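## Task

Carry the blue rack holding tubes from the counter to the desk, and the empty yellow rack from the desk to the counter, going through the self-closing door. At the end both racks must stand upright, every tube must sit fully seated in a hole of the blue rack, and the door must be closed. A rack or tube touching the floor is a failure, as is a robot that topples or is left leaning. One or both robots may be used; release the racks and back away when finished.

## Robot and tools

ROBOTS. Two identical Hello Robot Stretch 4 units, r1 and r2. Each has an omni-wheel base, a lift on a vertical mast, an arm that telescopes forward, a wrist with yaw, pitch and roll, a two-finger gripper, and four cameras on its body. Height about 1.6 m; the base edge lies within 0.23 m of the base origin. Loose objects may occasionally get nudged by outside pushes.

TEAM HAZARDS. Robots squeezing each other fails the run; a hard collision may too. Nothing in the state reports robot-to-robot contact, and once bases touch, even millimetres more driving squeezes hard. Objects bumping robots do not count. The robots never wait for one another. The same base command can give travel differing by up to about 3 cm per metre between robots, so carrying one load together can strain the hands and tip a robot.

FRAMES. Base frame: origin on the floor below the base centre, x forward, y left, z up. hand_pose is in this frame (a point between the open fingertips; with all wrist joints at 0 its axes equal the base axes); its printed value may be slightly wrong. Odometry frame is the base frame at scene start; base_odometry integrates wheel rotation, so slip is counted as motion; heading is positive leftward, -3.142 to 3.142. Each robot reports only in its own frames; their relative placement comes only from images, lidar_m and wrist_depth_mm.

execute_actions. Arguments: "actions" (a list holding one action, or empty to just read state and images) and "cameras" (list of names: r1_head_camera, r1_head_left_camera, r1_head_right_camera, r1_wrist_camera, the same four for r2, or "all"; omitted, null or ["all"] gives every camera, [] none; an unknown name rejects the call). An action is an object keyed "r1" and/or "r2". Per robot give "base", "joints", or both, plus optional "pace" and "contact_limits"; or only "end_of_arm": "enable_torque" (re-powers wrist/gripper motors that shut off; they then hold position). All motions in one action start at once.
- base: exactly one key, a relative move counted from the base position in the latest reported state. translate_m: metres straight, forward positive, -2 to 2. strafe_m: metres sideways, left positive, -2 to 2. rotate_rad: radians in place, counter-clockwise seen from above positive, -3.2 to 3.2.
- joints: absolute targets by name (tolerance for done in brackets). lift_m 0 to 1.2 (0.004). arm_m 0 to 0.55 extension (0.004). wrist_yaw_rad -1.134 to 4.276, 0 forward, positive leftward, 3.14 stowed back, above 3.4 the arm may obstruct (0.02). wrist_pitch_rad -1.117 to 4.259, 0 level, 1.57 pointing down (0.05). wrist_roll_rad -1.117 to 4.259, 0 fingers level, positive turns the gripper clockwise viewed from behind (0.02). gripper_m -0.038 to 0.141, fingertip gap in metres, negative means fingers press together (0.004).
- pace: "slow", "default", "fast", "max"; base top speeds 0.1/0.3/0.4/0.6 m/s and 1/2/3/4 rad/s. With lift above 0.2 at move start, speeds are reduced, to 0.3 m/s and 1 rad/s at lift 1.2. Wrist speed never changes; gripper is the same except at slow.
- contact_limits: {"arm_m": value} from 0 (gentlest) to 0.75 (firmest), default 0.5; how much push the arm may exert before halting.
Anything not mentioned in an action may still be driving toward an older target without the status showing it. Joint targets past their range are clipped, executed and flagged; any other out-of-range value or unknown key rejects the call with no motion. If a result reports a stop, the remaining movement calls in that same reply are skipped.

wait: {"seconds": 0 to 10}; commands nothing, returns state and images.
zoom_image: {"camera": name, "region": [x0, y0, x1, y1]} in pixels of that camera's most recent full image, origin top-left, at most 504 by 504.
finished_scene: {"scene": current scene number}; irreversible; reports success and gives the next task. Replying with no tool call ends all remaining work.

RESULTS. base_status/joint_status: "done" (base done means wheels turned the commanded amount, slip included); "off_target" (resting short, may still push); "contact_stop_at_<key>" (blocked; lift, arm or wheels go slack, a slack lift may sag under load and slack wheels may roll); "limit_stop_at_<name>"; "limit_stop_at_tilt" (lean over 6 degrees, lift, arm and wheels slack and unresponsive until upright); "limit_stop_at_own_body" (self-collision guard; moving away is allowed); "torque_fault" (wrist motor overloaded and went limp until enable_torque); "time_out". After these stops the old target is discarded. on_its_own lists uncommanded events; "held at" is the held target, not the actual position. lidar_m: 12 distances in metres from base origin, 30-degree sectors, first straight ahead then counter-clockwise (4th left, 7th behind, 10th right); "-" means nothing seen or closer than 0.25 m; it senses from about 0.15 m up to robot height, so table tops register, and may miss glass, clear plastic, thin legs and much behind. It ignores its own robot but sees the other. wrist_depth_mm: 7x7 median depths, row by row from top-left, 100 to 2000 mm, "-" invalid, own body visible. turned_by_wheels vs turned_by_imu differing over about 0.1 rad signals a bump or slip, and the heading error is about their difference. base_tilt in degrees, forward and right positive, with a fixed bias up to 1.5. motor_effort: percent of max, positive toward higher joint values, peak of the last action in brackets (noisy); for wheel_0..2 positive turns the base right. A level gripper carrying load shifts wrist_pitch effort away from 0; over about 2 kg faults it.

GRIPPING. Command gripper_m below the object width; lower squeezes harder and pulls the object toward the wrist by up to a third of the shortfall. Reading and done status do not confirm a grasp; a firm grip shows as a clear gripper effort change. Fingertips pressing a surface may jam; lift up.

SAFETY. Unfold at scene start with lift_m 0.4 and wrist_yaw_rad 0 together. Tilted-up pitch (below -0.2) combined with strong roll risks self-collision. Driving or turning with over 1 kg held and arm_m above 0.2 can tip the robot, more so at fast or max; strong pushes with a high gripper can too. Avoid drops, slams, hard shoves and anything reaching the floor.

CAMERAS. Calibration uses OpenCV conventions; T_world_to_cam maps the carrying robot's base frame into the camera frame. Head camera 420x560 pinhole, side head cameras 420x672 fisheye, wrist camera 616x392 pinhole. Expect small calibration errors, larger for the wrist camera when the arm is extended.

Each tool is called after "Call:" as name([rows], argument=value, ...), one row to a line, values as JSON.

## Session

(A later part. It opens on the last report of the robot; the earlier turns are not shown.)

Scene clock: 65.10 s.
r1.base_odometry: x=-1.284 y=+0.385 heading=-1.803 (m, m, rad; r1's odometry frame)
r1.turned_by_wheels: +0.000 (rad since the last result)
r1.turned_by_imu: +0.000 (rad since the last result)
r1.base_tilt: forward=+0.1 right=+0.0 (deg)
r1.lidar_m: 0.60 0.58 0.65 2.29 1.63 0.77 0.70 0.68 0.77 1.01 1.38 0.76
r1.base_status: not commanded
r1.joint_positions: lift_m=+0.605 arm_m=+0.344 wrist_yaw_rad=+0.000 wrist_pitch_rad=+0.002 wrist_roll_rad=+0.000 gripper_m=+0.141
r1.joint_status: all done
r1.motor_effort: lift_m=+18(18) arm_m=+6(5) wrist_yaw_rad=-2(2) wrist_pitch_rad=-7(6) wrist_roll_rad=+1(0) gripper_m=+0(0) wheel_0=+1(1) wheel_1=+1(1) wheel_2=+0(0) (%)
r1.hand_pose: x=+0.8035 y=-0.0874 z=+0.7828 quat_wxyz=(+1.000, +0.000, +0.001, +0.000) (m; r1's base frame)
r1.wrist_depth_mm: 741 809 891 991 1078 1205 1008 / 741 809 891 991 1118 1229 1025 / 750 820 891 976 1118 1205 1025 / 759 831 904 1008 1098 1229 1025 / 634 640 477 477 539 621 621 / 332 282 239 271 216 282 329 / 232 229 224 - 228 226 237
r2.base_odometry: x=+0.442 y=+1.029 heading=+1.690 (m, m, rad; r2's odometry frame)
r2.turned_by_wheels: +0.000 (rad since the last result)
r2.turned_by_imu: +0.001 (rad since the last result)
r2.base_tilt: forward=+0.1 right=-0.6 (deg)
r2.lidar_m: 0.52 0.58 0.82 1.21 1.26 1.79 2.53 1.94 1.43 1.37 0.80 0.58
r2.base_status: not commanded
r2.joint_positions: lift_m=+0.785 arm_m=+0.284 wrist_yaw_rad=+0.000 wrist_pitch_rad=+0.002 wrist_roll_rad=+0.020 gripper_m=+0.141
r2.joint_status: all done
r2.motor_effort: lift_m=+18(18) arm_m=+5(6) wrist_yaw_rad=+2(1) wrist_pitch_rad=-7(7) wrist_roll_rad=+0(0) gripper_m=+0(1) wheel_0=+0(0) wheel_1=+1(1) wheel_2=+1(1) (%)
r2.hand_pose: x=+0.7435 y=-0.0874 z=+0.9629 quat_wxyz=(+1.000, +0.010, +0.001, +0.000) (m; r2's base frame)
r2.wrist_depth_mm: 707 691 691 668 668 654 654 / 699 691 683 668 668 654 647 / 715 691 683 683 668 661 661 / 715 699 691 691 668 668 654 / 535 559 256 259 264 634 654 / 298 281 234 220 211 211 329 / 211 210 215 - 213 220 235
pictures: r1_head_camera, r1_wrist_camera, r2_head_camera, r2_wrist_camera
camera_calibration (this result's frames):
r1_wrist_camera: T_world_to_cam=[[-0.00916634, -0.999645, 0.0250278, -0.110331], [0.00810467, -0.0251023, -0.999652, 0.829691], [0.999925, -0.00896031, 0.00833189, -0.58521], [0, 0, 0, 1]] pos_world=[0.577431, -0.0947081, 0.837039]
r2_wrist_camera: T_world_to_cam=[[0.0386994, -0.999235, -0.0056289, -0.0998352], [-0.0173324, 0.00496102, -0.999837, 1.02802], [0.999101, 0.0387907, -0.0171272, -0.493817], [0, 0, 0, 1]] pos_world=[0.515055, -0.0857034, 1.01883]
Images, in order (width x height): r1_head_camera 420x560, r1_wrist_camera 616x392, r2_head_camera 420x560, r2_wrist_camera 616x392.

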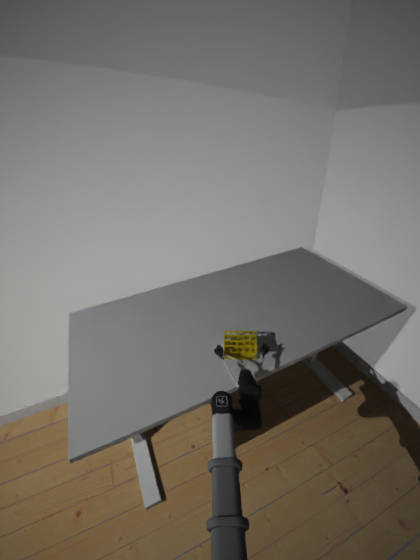

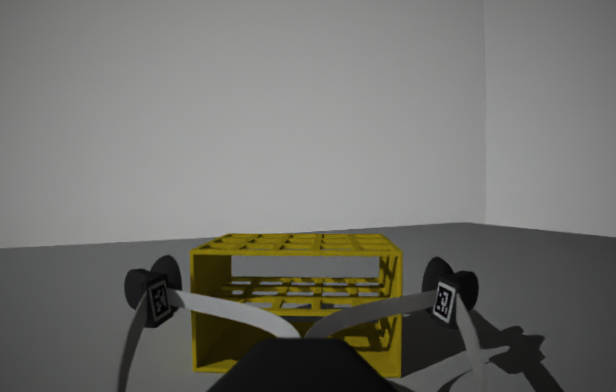

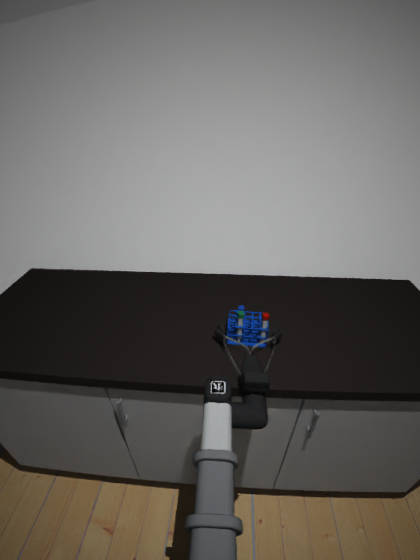

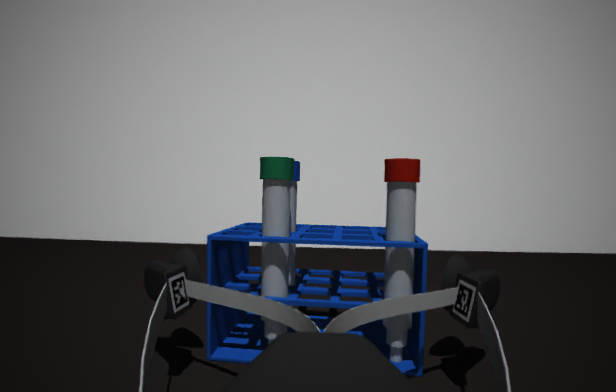

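Call:
execute_actions([
  {"r1":{"joints":{"arm_m":0.36,"gripper_m":0.075}},"r2":{"joints":{"arm_m":0.292,"gripper_m":0.075}}},
], cameras=["r1_head_camera","r1_wrist_camera","r2_head_camera","r2_wrist_camera"])

Call:
zoom_image(camera="r1_head_camera", region=[180, 300, 300, 420])

Call:
zoom_image(camera="r2_head_camera", region=[190, 280, 310, 400])

Scene clock: 69.93 s.
r1.base_odometry: x=-1.284 y=+0.385 heading=-1.803 (m, m, rad; r1's odometry frame)
r1.turned_by_wheels: +0.000 (rad since the last result)
r1.turned_by_imu: +0.000 (rad since the last result)
r1.base_tilt: forward=+0.1 right=+0.1 (deg)
r1.lidar_m: 0.60 0.58 0.64 2.29 1.65 0.78 0.68 0.69 0.76 0.99 1.39 0.76
r1.base_status: not commanded
r1.joint_positions: lift_m=+0.605 arm_m=+0.359 wrist_yaw_rad=+0.000 wrist_pitch_rad=+0.002 wrist_roll_rad=+0.000 gripper_m=+0.075
r1.joint_status: all done
r1.motor_effort: lift_m=+18(17) arm_m=+6(4) wrist_yaw_rad=+0(1) wrist_pitch_rad=-6(7) wrist_roll_rad=+0(0) gripper_m=-22(21) wheel_0=+1(1) wheel_1=+1(0) wheel_2=+0(0) (%)
r1.hand_pose: x=+0.8185 y=-0.0874 z=+0.7827 quat_wxyz=(+1.000, +0.000, +0.001, +0.000) (m; r1's base frame)
r1.wrist_depth_mm: 732 798 878 960 1078 1182 1008 / 741 809 878 976 1078 1205 1008 / 732 798 891 960 1078 1182 1025 / 741 809 878 976 1078 1182 1008 / 640 634 253 260 258 621 615 / 332 177 219 241 206 183 327 / 224 228 201 - 206 224 236
r2.base_odometry: x=+0.442 y=+1.029 heading=+1.690 (m, m, rad; r2's odometry frame)
r2.turned_by_wheels: +0.000 (rad since the last result)
r2.turned_by_imu: +0.001 (rad since the last result)
r2.base_tilt: forward=+0.1 right=-0.6 (deg)
r2.lidar_m: 0.55 0.57 0.81 1.19 1.26 1.79 2.54 1.95 1.42 1.35 0.77 0.57
r2.base_status: not commanded
r2.joint_positions: lift_m=+0.785 arm_m=+0.291 wrist_yaw_rad=+0.000 wrist_pitch_rad=+0.002 wrist_roll_rad=+0.020 gripper_m=+0.076
r2.joint_status: all done
r2.motor_effort: lift_m=+18(18) arm_m=+5(5) wrist_yaw_rad=+2(2) wrist_pitch_rad=-7(6) wrist_roll_rad=+0(0) gripper_m=-25(28) wheel_0=+0(0) wheel_1=+1(1) wheel_2=+1(1) (%)
r2.hand_pose: x=+0.7505 y=-0.0874 z=+0.9629 quat_wxyz=(+1.000, +0.010, +0.001, +0.000) (m; r2's base frame)
r2.wrist_depth_mm: 691 683 676 668 654 647 634 / 699 691 676 676 661 654 647 / 691 691 683 676 661 654 647 / 707 691 691 668 668 654 654 / 544 564 246 228 208 634 647 / 296 183 199 219 191 184 324 / 211 209 208 - 188 220 218
pictures: r1_head_camera, r1_wrist_camera, r2_head_camera, r2_wrist_camera
camera_calibration (this result's frames):
r1_wrist_camera: T_world_to_cam=[[-0.00920161, -0.999644, 0.02503, -0.110176], [0.00789219, -0.0251028, -0.999654, 0.829683], [0.999927, -0.00900089, 0.00812037, -0.600054], [0, 0, 0, 1]] pos_world=[0.592449, -0.0947106, 0.837026]
r2_wrist_camera: T_world_to_cam=[[0.0386351, -0.999238, -0.00562904, -0.100076], [-0.0173321, 0.00496229, -0.999837, 1.02814], [0.999103, 0.0387264, -0.0171271, -0.500809], [0, 0, 0, 1]] pos_world=[0.522046, -0.0857072, 1.01883]
Images, in order (width x height): r1_head_camera 420x560, r1_wrist_camera 616x392, r2_head_camera 420x560, r2_wrist_camera 616x392.

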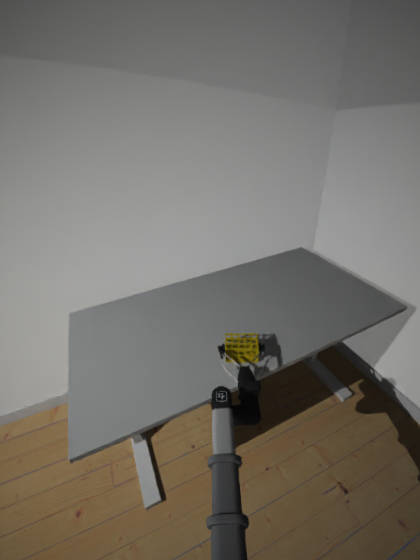

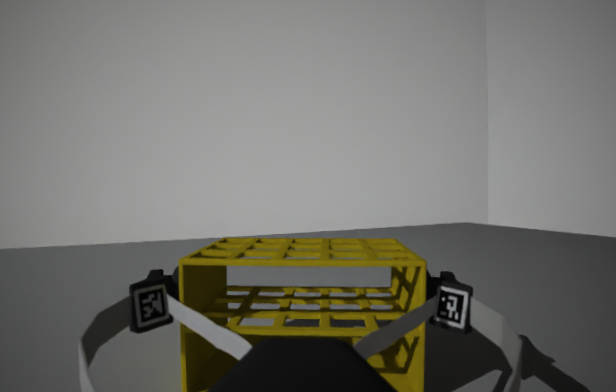

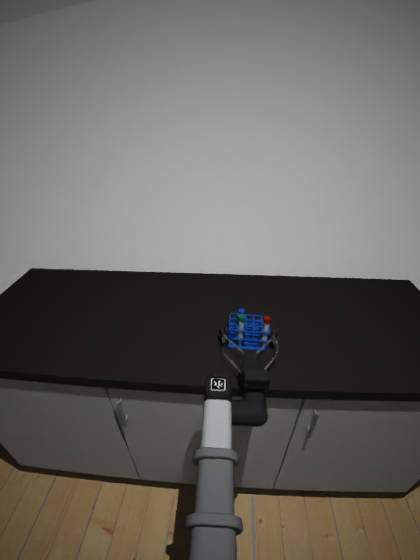

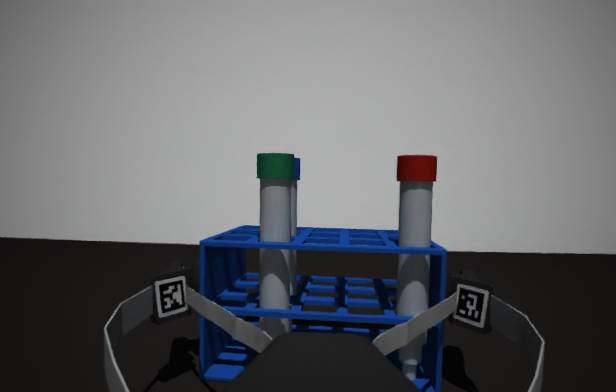

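Region (180, 300, 300, 420) of r1_head_camera's 420x560 image, scaled by 4.200, with more detail than that image has.

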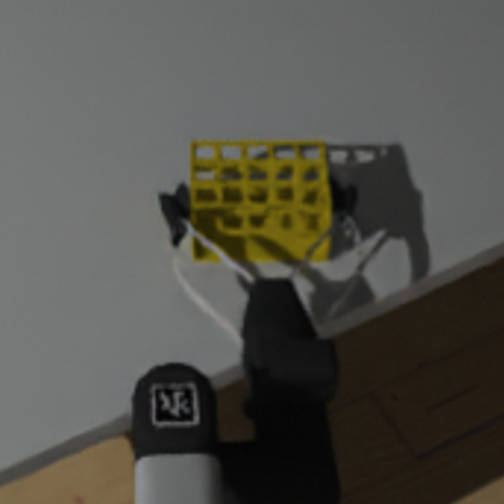

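Region (190, 280, 310, 400) of r2_head_camera's 420x560 image, scaled by 4.200, with more detail than that image has.

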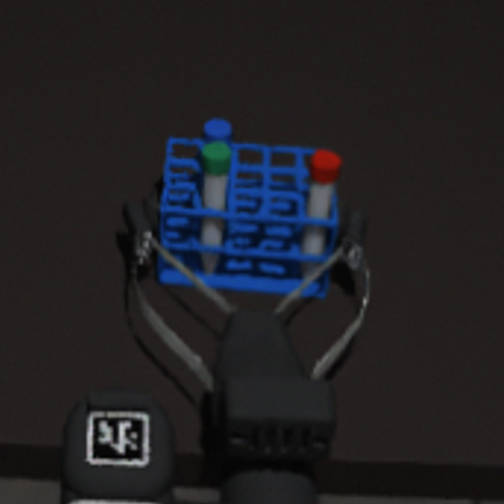

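Call:
execute_actions([
  {"r1":{"joints":{"lift_m":0.65}},"r2":{"joints":{"lift_m":0.83}}},
], cameras=["r1_wrist_camera","r2_wrist_camera"])

Scene clock: 72.57 s.
r1.base_odometry: x=-1.284 y=+0.385 heading=-1.803 (m, m, rad; r1's odometry frame)
r1.turned_by_wheels: +0.000 (rad since the last result)
r1.turned_by_imu: +0.000 (rad since the last result)
r1.base_tilt: forward=+0.1 right=-0.1 (deg)
r1.lidar_m: 0.60 0.58 0.64 2.31 1.64 0.79 0.69 0.67 0.75 1.02 1.36 0.78
r1.base_status: not commanded
r1.joint_positions: lift_m=+0.650 arm_m=+0.359 wrist_yaw_rad=+0.000 wrist_pitch_rad=+0.003 wrist_roll_rad=+0.000 gripper_m=+0.075
r1.joint_status: all done
r1.motor_effort: lift_m=+23(25) arm_m=+6(6) wrist_yaw_rad=-1(0) wrist_pitch_rad=-8(9) wrist_roll_rad=+0(1) gripper_m=-21(21) wheel_0=+1(1) wheel_1=+0(0) wheel_2=+0(0) (%)
r1.hand_pose: x=+0.8185 y=-0.0874 z=+0.8271 quat_wxyz=(+1.000, +0.000, +0.002, +0.000) (m; r1's base frame)
r1.wrist_depth_mm: 732 788 866 976 1078 1182 1008 / 732 798 878 976 1098 1182 1008 / 741 798 878 976 1078 1182 1025 / 741 820 878 976 1098 1229 1025 / 732 788 255 260 259 878 854 / 462 177 220 433 206 183 455 / 310 317 200 - 206 314 319
r2.base_odometry: x=+0.442 y=+1.029 heading=+1.690 (m, m, rad; r2's odometry frame)
r2.turned_by_wheels: +0.000 (rad since the last result)
r2.turned_by_imu: +0.001 (rad since the last result)
r2.base_tilt: forward=+0.1 right=-0.5 (deg)
r2.lidar_m: 0.52 0.58 0.80 1.19 1.27 1.76 2.55 1.94 1.41 1.37 0.79 0.58
r2.base_status: not commanded
r2.joint_positions: lift_m=+0.830 arm_m=+0.291 wrist_yaw_rad=+0.000 wrist_pitch_rad=+0.003 wrist_roll_rad=+0.020 gripper_m=+0.076
r2.joint_status: all done
r2.motor_effort: lift_m=+24(26) arm_m=+5(5) wrist_yaw_rad=+2(2) wrist_pitch_rad=-9(10) wrist_roll_rad=+0(0) gripper_m=-27(27) wheel_0=+0(0) wheel_1=+1(1) wheel_2=+1(1) (%)
r2.hand_pose: x=+0.7505 y=-0.0874 z=+1.0071 quat_wxyz=(+1.000, +0.010, +0.002, +0.000) (m; r2's base frame)
r2.wrist_depth_mm: 707 683 668 668 661 654 640 / 699 683 676 676 654 654 640 / 699 683 683 676 661 647 647 / 699 699 683 676 661 661 647 / 691 691 242 228 208 661 654 / 418 183 199 220 190 185 462 / 300 298 223 - 189 310 309
pictures: r1_wrist_camera, r2_wrist_camera
camera_calibration (this result's frames):
r1_wrist_camera: T_world_to_cam=[[-0.00918527, -0.999644, 0.0250359, -0.111306], [0.00724081, -0.0251028, -0.999659, 0.874602], [0.999932, -0.00900085, 0.00746881, -0.599882], [0, 0, 0, 1]] pos_world=[0.592485, -0.0947106, 0.881571]
r2_wrist_camera: T_world_to_cam=[[0.0386288, -0.999238, -0.00567195, -0.0997795], [-0.0184546, 0.00496182, -0.999817, 1.07315], [0.999083, 0.0387265, -0.0182489, -0.498908], [0, 0, 0, 1]] pos_world=[0.522109, -0.0857072, 1.06328]
Images, in order (width x height): r1_wrist_camera 616x392, r2_wrist_camera 616x392.

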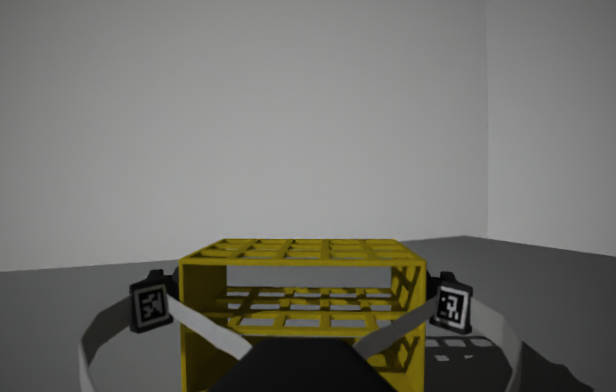

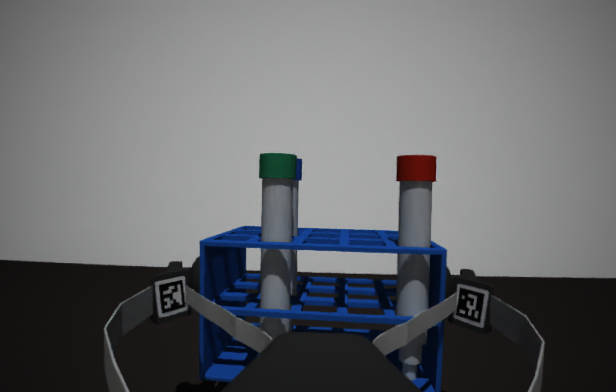

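Call:
execute_actions([
  {"r1":{"base":{"rotate_rad":0.353},"joints":{"arm_m":0.0}},"r2":{"base":{"translate_m":-1.3},"joints":{"arm_m":0.0},"pace":"fast"}},
], cameras=[])

Call:
execute_actions([
  {"r1":{"base":{"strafe_m":-0.18}},"r2":{"base":{"rotate_rad":-1.6},"joints":{"lift_m":0.66}}},
])

Scene clock: 96.10 s.
r1.base_odometry: x=-1.284 y=+0.385 heading=-1.450 (m, m, rad; r1's odometry frame)
r1.turned_by_wheels: +0.352 (rad since the last result)
r1.turned_by_imu: +0.361 (rad since the last result)
r1.base_tilt: forward=+0.1 right=+0.0 (deg)
r1.lidar_m: 0.42 0.60 1.92 2.37 0.92 0.70 0.68 0.71 0.82 1.38 0.93 0.63
r1.base_status: done
r1.joint_positions: lift_m=+0.650 arm_m=+0.001 wrist_yaw_rad=+0.000 wrist_pitch_rad=+0.003 wrist_roll_rad=+0.000 gripper_m=+0.075
r1.joint_status: all done
r1.motor_effort: lift_m=+23(23) arm_m=-5(7) wrist_yaw_rad=+0(4) wrist_pitch_rad=-10(10) wrist_roll_rad=+0(0) gripper_m=-21(21) wheel_0=-2(8) wheel_1=-3(8) wheel_2=-2(7) (%)
r1.hand_pose: x=+0.4603 y=-0.0875 z=+0.8270 quat_wxyz=(+1.000, +0.000, +0.002, +0.000) (m; r1's base frame)
r1.wrist_depth_mm: 1098 1138 1138 1160 1182 1182 1205 / 1138 1138 1160 1160 1182 1205 1229 / 1138 1138 1160 1160 1182 1182 1229 / 1138 1160 1160 1182 1205 1229 1229 / 1138 1138 256 262 259 878 866 / 469 177 220 436 206 184 462 / 345 351 200 - 206 798 1229
r2.base_odometry: x=+0.597 y=-0.262 heading=+1.691 (m, m, rad; r2's odometry frame)
r2.turned_by_wheels: +0.000 (rad since the last result)
r2.turned_by_imu: +0.002 (rad since the last result)
r2.base_tilt: forward=+0.1 right=-0.6 (deg)
r2.lidar_m: 0.43 1.73 1.29 1.23 1.32 1.25 1.22 1.30 1.32 1.33 1.41 1.93
r2.base_status: done
r2.joint_positions: lift_m=+0.830 arm_m=+0.001 wrist_yaw_rad=+0.000 wrist_pitch_rad=+0.003 wrist_roll_rad=+0.020 gripper_m=+0.076
r2.joint_status: all done
r2.motor_effort: lift_m=+23(24) arm_m=-5(7) wrist_yaw_rad=+2(1) wrist_pitch_rad=-11(11) wrist_roll_rad=+0(0) gripper_m=-23(28) wheel_0=+0(5) wheel_1=+0(5) wheel_2=+1(13) (%)
r2.hand_pose: x=+0.4605 y=-0.0874 z=+1.0071 quat_wxyz=(+1.000, +0.010, +0.002, +0.000) (m; r2's base frame)
r2.wrist_depth_mm: 1756 - - - - - 1983 / 1756 - - - - - 1983 / 1661 - - - - - 1983 / 1756 - - 1863 - - 1863 / 1756 1661 243 227 208 - 1921 / 1708 183 200 220 191 184 1863 / 1808 1708 224 - 189 - 1808
pictures: none
No camera images: the call's "cameras" was empty. Leave "cameras" out to get every camera's image.

Scene clock: 98.17 s.
r1.base_odometry: x=-1.462 y=+0.363 heading=-1.450 (m, m, rad; r1's odometry frame)
r1.turned_by_wheels: +0.000 (rad since the last result)
r1.turned_by_imu: +0.000 (rad since the last result)
r1.base_tilt: forward=+0.1 right=+0.0 (deg)
r1.lidar_m: 0.43 0.62 1.92 2.55 0.92 0.72 0.67 0.70 0.83 1.21 0.95 0.64
r1.base_status: done
r1.joint_positions: lift_m=+0.650 arm_m=+0.001 wrist_yaw_rad=+0.000 wrist_pitch_rad=+0.003 wrist_roll_rad=+0.000 gripper_m=+0.075
r1.joint_status: not commanded
r1.motor_effort: lift_m=+22(22) arm_m=-5(5) wrist_yaw_rad=+0(1) wrist_pitch_rad=-10(9) wrist_roll_rad=+1(1) gripper_m=-22(22) wheel_0=+1(9) wheel_1=-1(10) wheel_2=+0(2) (%)
r1.hand_pose: x=+0.4603 y=-0.0874 z=+0.8270 quat_wxyz=(+1.000, +0.000, +0.002, +0.000) (m; r1's base frame)
r1.wrist_depth_mm: 1118 1138 1160 1160 1182 1205 1229 / 1138 1138 1160 1205 1205 1229 1255 / 1118 1138 1160 1182 1182 1229 1229 / 1138 1160 1182 1182 1205 1205 1229 / 1138 904 256 262 259 866 866 / 469 177 220 436 206 183 459 / 355 366 200 - 207 1229 1255
r2.base_odometry: x=+0.597 y=-0.261 heading=+0.090 (m, m, rad; r2's odometry frame)
r2.turned_by_wheels: -1.600 (rad since the last result)
r2.turned_by_imu: -1.572 (rad since the last result)
r2.base_tilt: forward=+0.1 right=-0.6 (deg)
r2.lidar_m: 0.41 1.40 1.90 1.80 1.79 1.29 1.23 1.31 1.30 1.23 1.27 1.31
r2.base_status: done
r2.joint_positions: lift_m=+0.660 arm_m=+0.001 wrist_yaw_rad=+0.000 wrist_pitch_rad=+0.003 wrist_roll_rad=+0.020 gripper_m=+0.076
r2.joint_status: all done
r2.motor_effort: lift_m=+18(22) arm_m=-5(5) wrist_yaw_rad=+3(1) wrist_pitch_rad=-11(11) wrist_roll_rad=+0(0) gripper_m=-26(24) wheel_0=-1(4) wheel_1=-1(6) wheel_2=-1(6) (%)
r2.hand_pose: x=+0.4605 y=-0.0875 z=+0.8375 quat_wxyz=(+1.000, +0.010, +0.002, +0.000) (m; r2's base frame)
r2.wrist_depth_mm: 1138 1138 1118 1098 1118 1098 1098 / 1138 1138 1098 1118 1098 1118 1098 / 1138 1138 1138 1118 1118 1098 1118 / 1160 1160 1160 1118 1138 1118 1118 / 1160 1118 242 227 208 1118 1138 / 1160 184 200 219 191 183 1138 / 1182 1138 224 - 189 1138 1118
pictures: r1_head_camera, r1_head_left_camera, r1_head_right_camera, r1_wrist_camera, r2_head_camera, r2_head_left_camera, r2_head_right_camera, r2_wrist_camera
camera_calibration (this result's frames):
r1_wrist_camera: T_world_to_cam=[[-0.00929022, -0.999643, 0.0250375, -0.114579], [0.00697393, -0.0251027, -0.999661, 0.877249], [0.999933, -0.00911245, 0.00720465, -0.241566], [0, 0, 0, 1]] pos_world=[0.234368, -0.0947177, 0.881561]
r2_wrist_camera: T_world_to_cam=[[0.0383548, -0.999248, -0.00567749, -0.0894894], [-0.0186657, 0.00496424, -0.999813, 0.898366], [0.99909, 0.0384537, -0.0184613, -0.212159], [0, 0, 0, 1]] pos_world=[0.232167, -0.0857235, 0.893774]
Images, in order (width x height): r1_head_camera 420x560, r1_head_left_camera 420x672, r1_head_right_camera 420x672, r1_wrist_camera 616x392, r2_head_camera 420x560, r2_head_left_camera 420x672, r2_head_right_camera 420x672, r2_wrist_camera 616x392.

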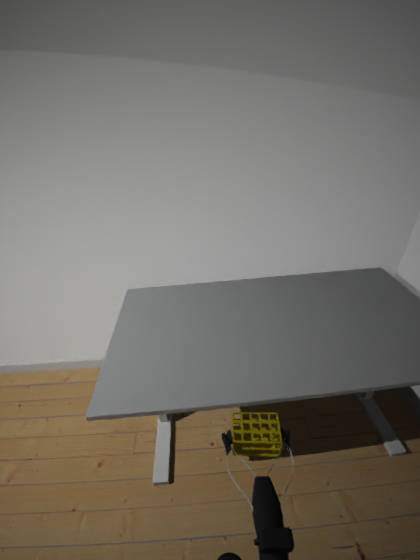

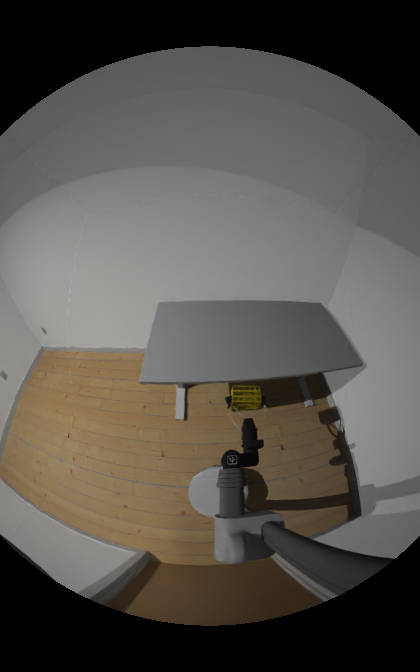

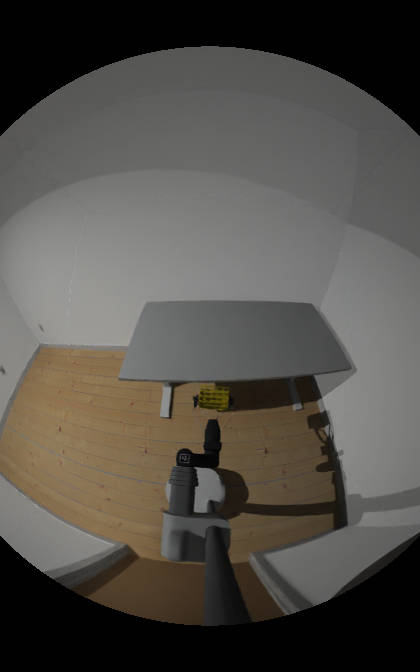

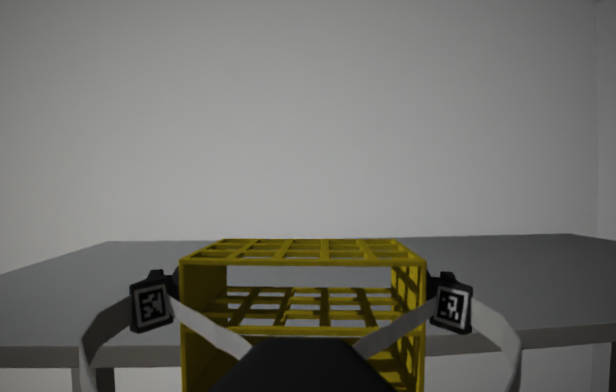

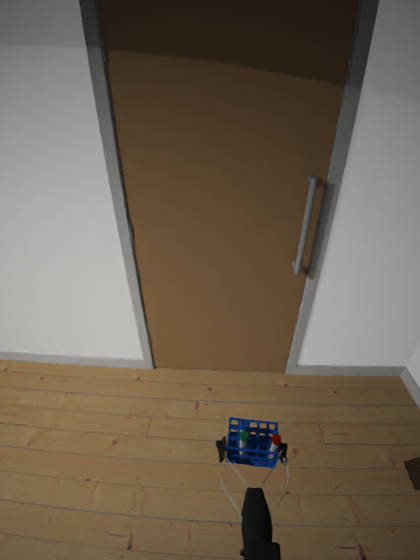

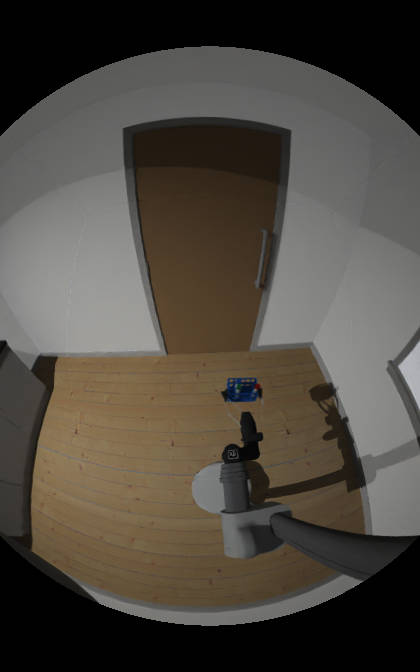

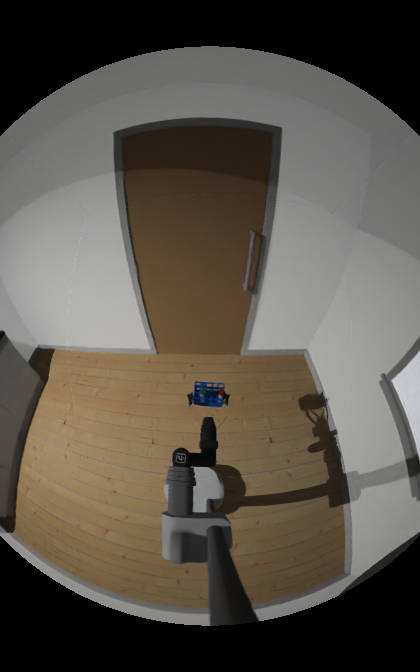

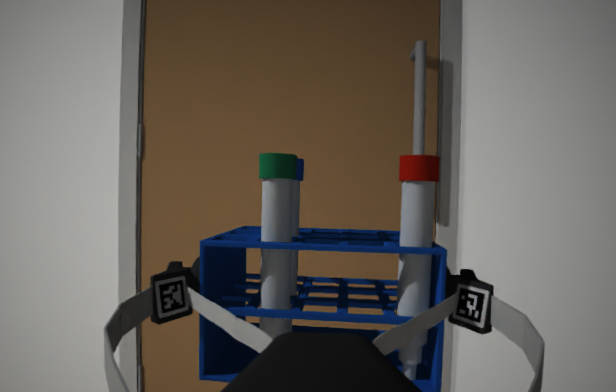

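Call:
execute_actions([
  {"r1":{"base":{"translate_m":-0.4}},"r2":{"base":{"translate_m":-0.8},"pace":"fast"}},
], cameras=[])

Call:
execute_actions([
  {"r1":{"base":{"translate_m":-0.25},"pace":"slow"}},
], cameras=["r1_head_left_camera","r2_head_camera"])

Scene clock: 108.40 s.
r1.base_odometry: x=-1.510 y=+0.760 heading=-1.451 (m, m, rad; r1's odometry frame)
r1.turned_by_wheels: +0.000 (rad since the last result)
r1.turned_by_imu: +0.001 (rad since the last result)
r1.base_tilt: forward=+0.1 right=+0.0 (deg)
r1.lidar_m: 0.44 1.01 2.47 0.99 0.43 0.30 0.27 0.29 0.38 0.72 1.25 1.05
r1.base_status: done
r1.joint_positions: lift_m=+0.650 arm_m=+0.001 wrist_yaw_rad=+0.000 wrist_pitch_rad=+0.003 wrist_roll_rad=+0.000 gripper_m=+0.075
r1.joint_status: not commanded
r1.motor_effort: lift_m=+22(23) arm_m=-5(5) wrist_yaw_rad=-1(1) wrist_pitch_rad=-9(9) wrist_roll_rad=+1(0) gripper_m=-22(21) wheel_0=-1(8) wheel_1=-2(7) wheel_2=+2(13) (%)
r1.hand_pose: x=+0.4603 y=-0.0874 z=+0.8270 quat_wxyz=(+1.000, +0.000, +0.002, +0.000) (m; r1's base frame)
r1.wrist_depth_mm: 1537 1537 1537 1537 1618 1618 1430 / 1537 1537 1537 1576 1576 1618 1430 / 1499 1537 1576 1576 1618 1618 1464 / 1537 1537 1576 1618 1618 1618 1464 / 1537 904 256 260 260 1060 1042 / 1537 177 220 1576 206 184 1336 / 1537 1576 200 - 206 1618 1366
r2.base_odometry: x=-0.200 y=-0.334 heading=+0.091 (m, m, rad; r2's odometry frame)
r2.turned_by_wheels: +0.000 (rad since the last result)
r2.turned_by_imu: +0.003 (rad since the last result)
r2.base_tilt: forward=+0.0 right=-0.6 (deg)
r2.lidar_m: 0.42 2.22 1.90 1.79 0.65 0.45 0.43 0.46 0.67 1.27 1.27 1.76
r2.base_status: done
r2.joint_positions: lift_m=+0.660 arm_m=+0.001 wrist_yaw_rad=+0.000 wrist_pitch_rad=+0.003 wrist_roll_rad=+0.020 gripper_m=+0.076
r2.joint_status: not commanded
r2.motor_effort: lift_m=+19(18) arm_m=-5(5) wrist_yaw_rad=+2(3) wrist_pitch_rad=-10(11) wrist_roll_rad=+0(0) gripper_m=-26(22) wheel_0=+2(5) wheel_1=+1(5) wheel_2=+0(11) (%)
r2.hand_pose: x=+0.4605 y=-0.0874 z=+0.8375 quat_wxyz=(+1.000, +0.010, +0.002, +0.000) (m; r2's base frame)
r2.wrist_depth_mm: 1983 1921 1921 1921 1921 1921 1756 / 1983 1863 1921 1921 1863 1921 1708 / 1921 1983 1983 1983 1983 1863 1708 / 1983 1921 1983 1921 1863 1921 1756 / 1921 - 242 228 208 1863 1756 / 1983 184 199 220 191 184 1618 / 1808 1756 224 - 190 1863 1618
pictures: none
No camera images: the call's "cameras" was empty. Leave "cameras" out to get every camera's image.

Scene clock: 112.17 s.
r1.base_odometry: x=-1.540 y=+1.008 heading=-1.451 (m, m, rad; r1's odometry frame)
r1.turned_by_wheels: +0.000 (rad since the last result)
r1.turned_by_imu: +0.000 (rad since the last result)
r1.base_tilt: forward=+0.2 right=+0.0 (deg)
r1.lidar_m: 0.43 1.28 2.67 0.39 0.25 - 0.25 0.25 0.46 0.40 1.27 1.34
r1.base_status: done
r1.joint_positions: lift_m=+0.650 arm_m=+0.001 wrist_yaw_rad=+0.000 wrist_pitch_rad=+0.003 wrist_roll_rad=+0.000 gripper_m=+0.075
r1.joint_status: not commanded
r1.motor_effort: lift_m=+22(23) arm_m=-4(5) wrist_yaw_rad=+0(3) wrist_pitch_rad=-9(10) wrist_roll_rad=+0(1) gripper_m=-22(23) wheel_0=-4(8) wheel_1=-4(7) wheel_2=+6(16) (%)
r1.hand_pose: x=+0.4602 y=-0.0874 z=+0.8271 quat_wxyz=(+1.000, +0.000, +0.002, +0.000) (m; r1's base frame)
r1.wrist_depth_mm: 1756 1808 1756 1756 1808 1808 1464 / 1756 1756 1808 1808 1808 1863 1464 / 1756 1756 1756 1808 1863 1921 1464 / 1756 1808 1808 1808 1863 1921 1499 / 1808 1808 256 262 260 1464 1397 / 1756 177 219 1808 206 183 1464 / 1808 1808 200 - 206 1661 1464
r2.base_odometry: x=-0.200 y=-0.334 heading=+0.091 (m, m, rad; r2's odometry frame)
r2.turned_by_wheels: +0.000 (rad since the last result)
r2.turned_by_imu: +0.001 (rad since the last result)
r2.base_tilt: forward=+0.1 right=-0.6 (deg)
r2.lidar_m: 0.43 2.21 1.92 1.80 0.64 0.45 0.44 0.45 0.67 1.23 1.27 1.73
r2.base_status: not commanded
r2.joint_positions: lift_m=+0.660 arm_m=+0.001 wrist_yaw_rad=+0.000 wrist_pitch_rad=+0.003 wrist_roll_rad=+0.020 gripper_m=+0.076
r2.joint_status: not commanded
r2.motor_effort: lift_m=+18(18) arm_m=-5(5) wrist_yaw_rad=+2(2) wrist_pitch_rad=-11(10) wrist_roll_rad=+0(0) gripper_m=-26(24) wheel_0=+2(2) wheel_1=+1(1) wheel_2=+0(0) (%)
r2.hand_pose: x=+0.4605 y=-0.0874 z=+0.8375 quat_wxyz=(+1.000, +0.010, +0.002, +0.000) (m; r2's base frame)
r2.wrist_depth_mm: 1983 1983 1921 1756 1921 1863 1808 / 1983 1983 1921 1756 1863 1921 1661 / 1921 1921 1921 1756 1618 1921 1756 / 1983 - 1983 1661 1618 1983 1708 / - 1983 243 228 208 1863 1661 / 1921 184 200 220 191 183 1618 / 1808 1808 224 - 189 1863 1618
pictures: r1_head_left_camera, r2_head_camera
Images, in order (width x height): r1_head_left_camera 420x672, r2_head_camera 420x560.

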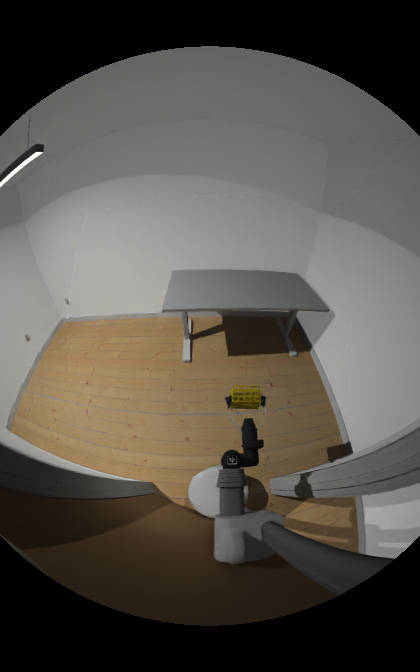

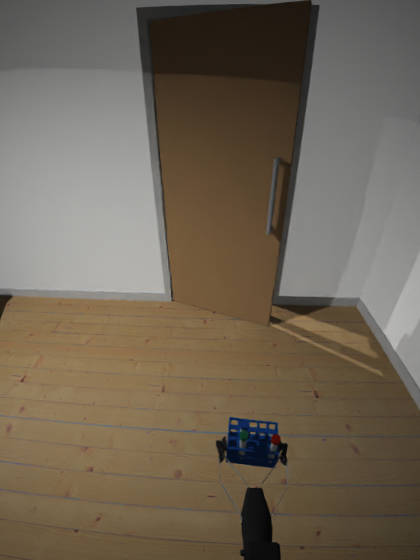

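Call:
execute_actions([
  {"r1":{"base":{"translate_m":-0.78}}},
], cameras=["r1_head_left_camera","r2_head_camera"])

Scene clock: 117.77 s.
r1.base_odometry: x=-1.633 y=+1.782 heading=-1.451 (m, m, rad; r1's odometry frame)
r1.turned_by_wheels: +0.000 (rad since the last result)
r1.turned_by_imu: -0.010 (rad since the last result)
r1.base_tilt: forward=+0.0 right=+0.0 (deg)
r1.lidar_m: 0.43 0.49 0.26 0.25 - 0.25 0.95 1.93 1.31 1.26 1.05 0.83
r1.base_status: done
r1.joint_positions: lift_m=+0.650 arm_m=+0.001 wrist_yaw_rad=+0.000 wrist_pitch_rad=+0.003 wrist_roll_rad=+0.000 gripper_m=+0.075
r1.joint_status: not commanded
r1.motor_effort: lift_m=+22(22) arm_m=-5(5) wrist_yaw_rad=+0(0) wrist_pitch_rad=-9(8) wrist_roll_rad=+0(0) gripper_m=-22(22) wheel_0=-3(13) wheel_1=-1(12) wheel_2=+2(17) (%)
r1.hand_pose: x=+0.4602 y=-0.0874 z=+0.8271 quat_wxyz=(+1.000, +0.000, +0.002, +0.000) (m; r1's base frame)
r1.wrist_depth_mm: - - - - - - 480 / - - - - - - 480 / - - - - - - 484 / - - - - - 1983 480 / - - 256 262 258 - 484 / - 177 220 - 206 184 488 / 1708 1756 200 - 207 1661 492
r2.base_odometry: x=-0.200 y=-0.334 heading=+0.091 (m, m, rad; r2's odometry frame)
r2.turned_by_wheels: +0.000 (rad since the last result)
r2.turned_by_imu: +0.001 (rad since the last result)
r2.base_tilt: forward=+0.1 right=-0.6 (deg)
r2.lidar_m: 0.42 2.21 1.90 1.77 0.66 0.46 0.44 0.46 0.67 1.22 1.28 1.75
r2.base_status: not commanded
r2.joint_positions: lift_m=+0.660 arm_m=+0.001 wrist_yaw_rad=+0.000 wrist_pitch_rad=+0.003 wrist_roll_rad=+0.020 gripper_m=+0.076
r2.joint_status: not commanded
r2.motor_effort: lift_m=+19(19) arm_m=-5(5) wrist_yaw_rad=+3(2) wrist_pitch_rad=-11(10) wrist_roll_rad=+0(0) gripper_m=-27(26) wheel_0=+2(1) wheel_1=+1(1) wheel_2=+0(0) (%)
r2.hand_pose: x=+0.4605 y=-0.0874 z=+0.8375 quat_wxyz=(+1.000, +0.010, +0.002, +0.000) (m; r2's base frame)
r2.wrist_depth_mm: 1921 1921 1921 - 1863 1921 1756 / 1983 1921 1863 - 1863 1921 1661 / 1921 1921 1983 - 1921 1863 1708 / 1983 - 1863 1025 1921 1983 1708 / 1983 - 243 228 207 1921 1756 / 1921 184 199 220 191 184 1661 / 1808 1808 224 - 189 1863 1661
pictures: r1_head_left_camera, r2_head_camera
Images, in order (width x height): r1_head_left_camera 420x672, r2_head_camera 420x560.

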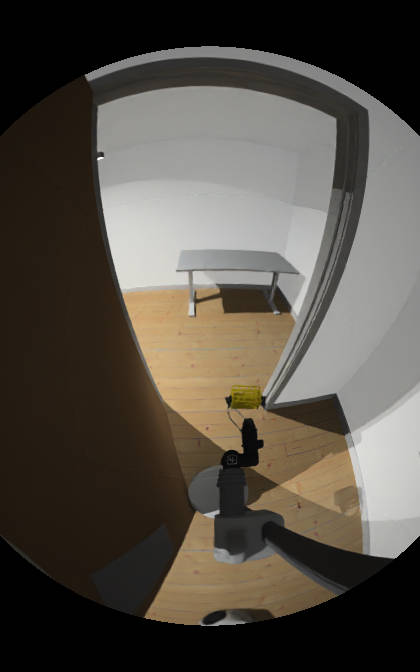

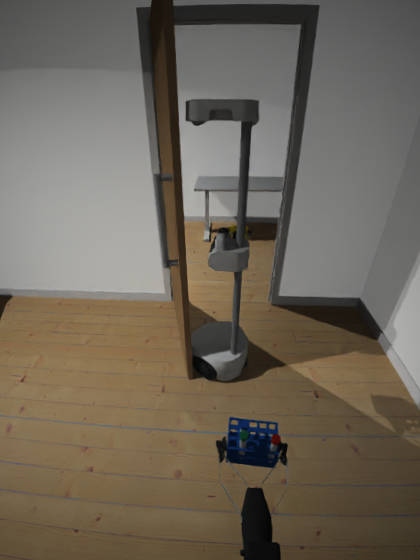

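Call:
execute_actions([
  {"r1":{"base":{"rotate_rad":-1.54}}},
], cameras=[])

Call:
execute_actions([
  {"r1":{"base":{"translate_m":-0.62}}},
], cameras=["r1_head_left_camera","r2_head_camera"])

Scene clock: 124.63 s.
r1.base_odometry: x=-1.633 y=+1.782 heading=-2.991 (m, m, rad; r1's odometry frame)
r1.turned_by_wheels: -1.540 (rad since the last result)
r1.turned_by_imu: -1.569 (rad since the last result)
r1.base_tilt: forward=+0.1 right=+0.0 (deg)
r1.lidar_m: 0.42 1.02 0.83 2.02 0.45 0.26 0.25 0.25 0.25 0.96 1.88 1.32
r1.base_status: done
r1.joint_positions: lift_m=+0.650 arm_m=+0.001 wrist_yaw_rad=+0.000 wrist_pitch_rad=+0.003 wrist_roll_rad=+0.000 gripper_m=+0.075
r1.joint_status: not commanded
r1.motor_effort: lift_m=+21(22) arm_m=-4(5) wrist_yaw_rad=+0(2) wrist_pitch_rad=-9(9) wrist_roll_rad=+0(0) gripper_m=-21(21) wheel_0=+1(6) wheel_1=+0(10) wheel_2=+3(12) (%)
r1.hand_pose: x=+0.4602 y=-0.0875 z=+0.8272 quat_wxyz=(+1.000, +0.000, +0.002, +0.000) (m; r1's base frame)
r1.wrist_depth_mm: 1008 1042 1025 1042 1042 1060 1060 / 1025 1025 1042 1042 1042 1060 1078 / 1008 1025 1042 1042 1042 1060 1078 / 1008 1042 1042 1042 1042 1060 1098 / 1008 1025 256 262 259 1078 1098 / 1025 177 220 1060 206 183 1078 / 1008 1042 200 - 206 1098 1098
r2.base_odometry: x=-0.200 y=-0.334 heading=+0.091 (m, m, rad; r2's odometry frame)
r2.turned_by_wheels: +0.000 (rad since the last result)
r2.turned_by_imu: +0.001 (rad since the last result)
r2.base_tilt: forward=+0.0 right=-0.6 (deg)
r2.lidar_m: 0.42 2.18 1.89 1.81 0.65 0.45 0.44 0.46 0.67 1.25 1.24 1.33
r2.base_status: not commanded
r2.joint_positions: lift_m=+0.660 arm_m=+0.001 wrist_yaw_rad=+0.000 wrist_pitch_rad=+0.003 wrist_roll_rad=+0.020 gripper_m=+0.076
r2.joint_status: not commanded
r2.motor_effort: lift_m=+19(18) arm_m=-5(5) wrist_yaw_rad=+2(2) wrist_pitch_rad=-10(10) wrist_roll_rad=+0(0) gripper_m=-30(26) wheel_0=+1(2) wheel_1=+1(1) wheel_2=+0(0) (%)
r2.hand_pose: x=+0.4605 y=-0.0874 z=+0.8375 quat_wxyz=(+1.000, +0.010, +0.002, +0.000) (m; r2's base frame)
r2.wrist_depth_mm: 1921 1921 1863 - 1921 1863 1708 / 1983 1921 1118 - 1921 1921 1708 / 1983 1921 1138 - 1921 1921 1708 / 1983 1983 1118 1138 1098 1921 1661 / 1983 - 243 228 208 1921 1708 / - 183 199 220 191 183 1618 / 1808 1808 224 - 189 1921 1661
pictures: none
No camera images: the call's "cameras" was empty. Leave "cameras" out to get every camera's image.

Scene clock: 127.53 s.
r1.base_odometry: x=-1.226 y=+1.831 heading=-3.014 (m, m, rad; r1's odometry frame)
r1.turned_by_wheels: -0.023 (rad since the last result)
r1.turned_by_imu: -0.052 (rad since the last result)
r1.base_tilt: forward=+0.0 right=-0.1 (deg)
r1.lidar_m: 0.43 1.07 0.97 2.01 0.31 0.25 - 0.25 0.28 1.27 0.99 1.56
r1.base_status: translate_m contact_stop (by the wheels' count: -0.410 of -0.620)
r1.joint_positions: lift_m=+0.650 arm_m=+0.000 wrist_yaw_rad=+0.000 wrist_pitch_rad=+0.003 wrist_roll_rad=+0.000 gripper_m=+0.075
r1.joint_status: not commanded
r1.on_its_own: the wheels are slack since a contact_stop
r1.motor_effort: lift_m=+20(22) arm_m=-2(4) wrist_yaw_rad=+0(12) wrist_pitch_rad=-9(15) wrist_roll_rad=+0(1) gripper_m=-22(21) wheel_0=+0(26) wheel_1=+0(27) wheel_2=+0(40) (%)
r1.hand_pose: x=+0.4598 y=-0.0874 z=+0.8273 quat_wxyz=(+1.000, +0.000, +0.002, +0.000) (m; r1's base frame)
r1.wrist_depth_mm: 1182 1205 1229 1255 1281 1308 1366 / 1182 1229 1255 1255 1281 1308 1336 / 1182 1205 1255 1255 1281 1336 1366 / 1182 1229 1255 1281 1281 1336 1366 / 1205 1229 1255 1281 1281 1336 1366 / 1229 177 208 1255 206 183 1366 / 1138 1255 200 - 207 1336 1366
r2.base_odometry: x=-0.200 y=-0.334 heading=+0.091 (m, m, rad; r2's odometry frame)
r2.turned_by_wheels: +0.000 (rad since the last result)
r2.turned_by_imu: +0.001 (rad since the last result)
r2.base_tilt: forward=+0.1 right=-0.6 (deg)
r2.lidar_m: 0.42 1.31 1.94 1.81 0.65 0.46 0.44 0.48 0.69 1.25 1.28 1.73
r2.base_status: not commanded
r2.joint_positions: lift_m=+0.660 arm_m=+0.001 wrist_yaw_rad=+0.000 wrist_pitch_rad=+0.003 wrist_roll_rad=+0.020 gripper_m=+0.076
r2.joint_status: not commanded
r2.motor_effort: lift_m=+18(18) arm_m=-5(5) wrist_yaw_rad=+2(2) wrist_pitch_rad=-10(10) wrist_roll_rad=+0(0) gripper_m=-23(25) wheel_0=+2(2) wheel_1=+1(1) wheel_2=+0(0) (%)
r2.hand_pose: x=+0.4605 y=-0.0874 z=+0.8375 quat_wxyz=(+1.000, +0.010, +0.002, +0.000) (m; r2's base frame)
r2.wrist_depth_mm: 1983 1182 1336 - 1863 1921 1808 / 1921 1078 1921 - 1921 1863 1756 / 1983 1098 - - 1921 1983 1756 / 1983 1118 1182 1118 1921 1921 1618 / 1921 1138 243 229 208 1921 1661 / 1983 184 198 218 191 185 1661 / 1808 1138 224 - 189 1921 1576
pictures: r1_head_left_camera, r2_head_camera
Images, in order (width x height): r1_head_left_camera 420x672, r2_head_camera 420x560.

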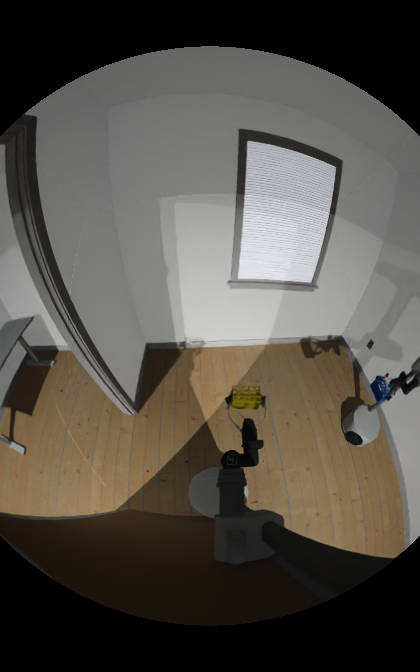

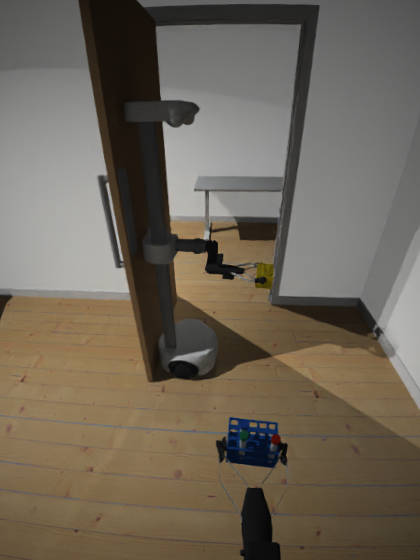

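Call:
execute_actions([
  {"r1":{"base":{"rotate_rad":-1.15}},"r2":{"base":{"rotate_rad":-0.606}}},
], cameras=["r1_head_right_camera","r1_wrist_camera","r2_head_left_camera"])

Scene clock: 142.97 s.
r1.base_odometry: x=-1.226 y=+1.831 heading=+2.120 (m, m, rad; r1's odometry frame)
r1.turned_by_wheels: -1.149 (rad since the last result)
r1.turned_by_imu: -1.171 (rad since the last result)
r1.base_tilt: forward=+0.2 right=+0.1 (deg)
r1.lidar_m: 0.43 1.63 1.47 1.23 0.96 2.02 0.37 0.25 - 0.25 0.26 1.33
r1.base_status: done
r1.joint_positions: lift_m=+0.650 arm_m=+0.000 wrist_yaw_rad=+0.000 wrist_pitch_rad=+0.003 wrist_roll_rad=+0.000 gripper_m=+0.075
r1.joint_status: not commanded
r1.motor_effort: lift_m=+20(20) arm_m=-2(2) wrist_yaw_rad=+1(3) wrist_pitch_rad=-9(8) wrist_roll_rad=+0(0) gripper_m=-22(23) wheel_0=+3(6) wheel_1=+1(8) wheel_2=+4(12) (%)
r1.hand_pose: x=+0.4597 y=-0.0875 z=+0.8273 quat_wxyz=(+1.000, +0.000, +0.002, +0.000) (m; r1's base frame)
r1.wrist_depth_mm: 1464 1921 1921 1756 1537 1537 1430 / 1499 1921 1863 1756 1576 1499 1430 / 1499 1921 1921 1756 1576 1499 1430 / 1499 1983 1863 1160 1618 1499 1430 / 1464 1863 1808 1708 1576 1537 1397 / 1464 177 208 1708 206 183 1464 / 1430 1756 200 - 206 1537 1430
r2.base_odometry: x=-0.200 y=-0.334 heading=-0.515 (m, m, rad; r2's odometry frame)
r2.turned_by_wheels: -0.606 (rad since the last result)
r2.turned_by_imu: -0.594 (rad since the last result)
r2.base_tilt: forward=+0.1 right=-0.6 (deg)
r2.lidar_m: 0.43 0.94 0.95 1.95 1.82 0.71 0.48 0.43 0.47 0.61 1.23 1.26
r2.base_status: done
r2.joint_positions: lift_m=+0.660 arm_m=+0.001 wrist_yaw_rad=+0.000 wrist_pitch_rad=+0.003 wrist_roll_rad=+0.020 gripper_m=+0.076
r2.joint_status: not commanded
r2.motor_effort: lift_m=+19(19) arm_m=-5(5) wrist_yaw_rad=+3(1) wrist_pitch_rad=-10(10) wrist_roll_rad=+0(0) gripper_m=-26(27) wheel_0=+0(5) wheel_1=+1(5) wheel_2=+0(8) (%)
r2.hand_pose: x=+0.4605 y=-0.0875 z=+0.8375 quat_wxyz=(+1.000, +0.010, +0.002, +0.000) (m; r2's base frame)
r2.wrist_depth_mm: - 1921 - - 1397 1138 946 / - 1863 - 1921 1430 1118 946 / - 1921 - 1863 1430 1118 931 / - 1921 - 1756 1430 1118 931 / - 1983 243 228 208 1078 931 / - 183 200 220 191 183 946 / 1808 1808 224 - 190 1118 904
pictures: r1_head_right_camera, r1_wrist_camera, r2_head_left_camera
camera_calibration (this result's frames):
r1_wrist_camera: T_world_to_cam=[[-0.00953339, -0.999642, 0.0249865, -0.114505], [0.0070677, -0.0250543, -0.999661, 0.877441], [0.99993, -0.00935357, 0.00730403, -0.241073], [0, 0, 0, 1]] pos_world=[0.233763, -0.0947354, 0.881765]
Images, in order (width x height): r1_head_right_camera 420x672, r1_wrist_camera 616x392, r2_head_left_camera 420x672.

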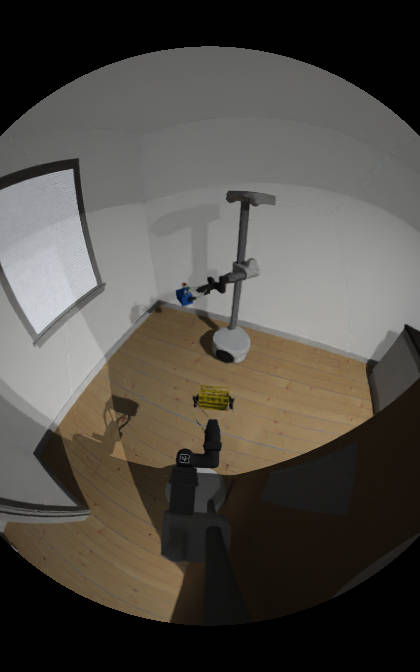

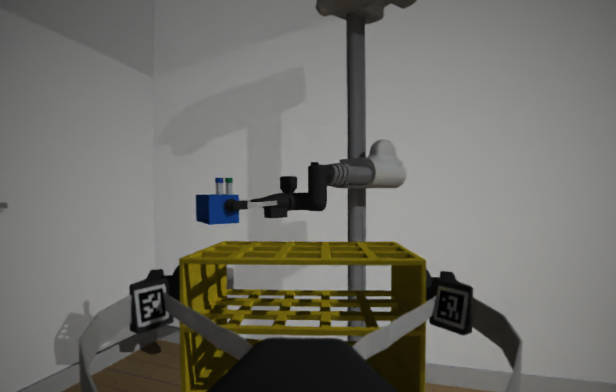

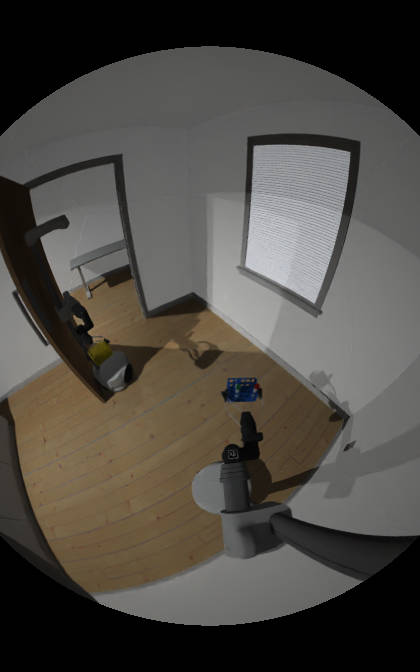

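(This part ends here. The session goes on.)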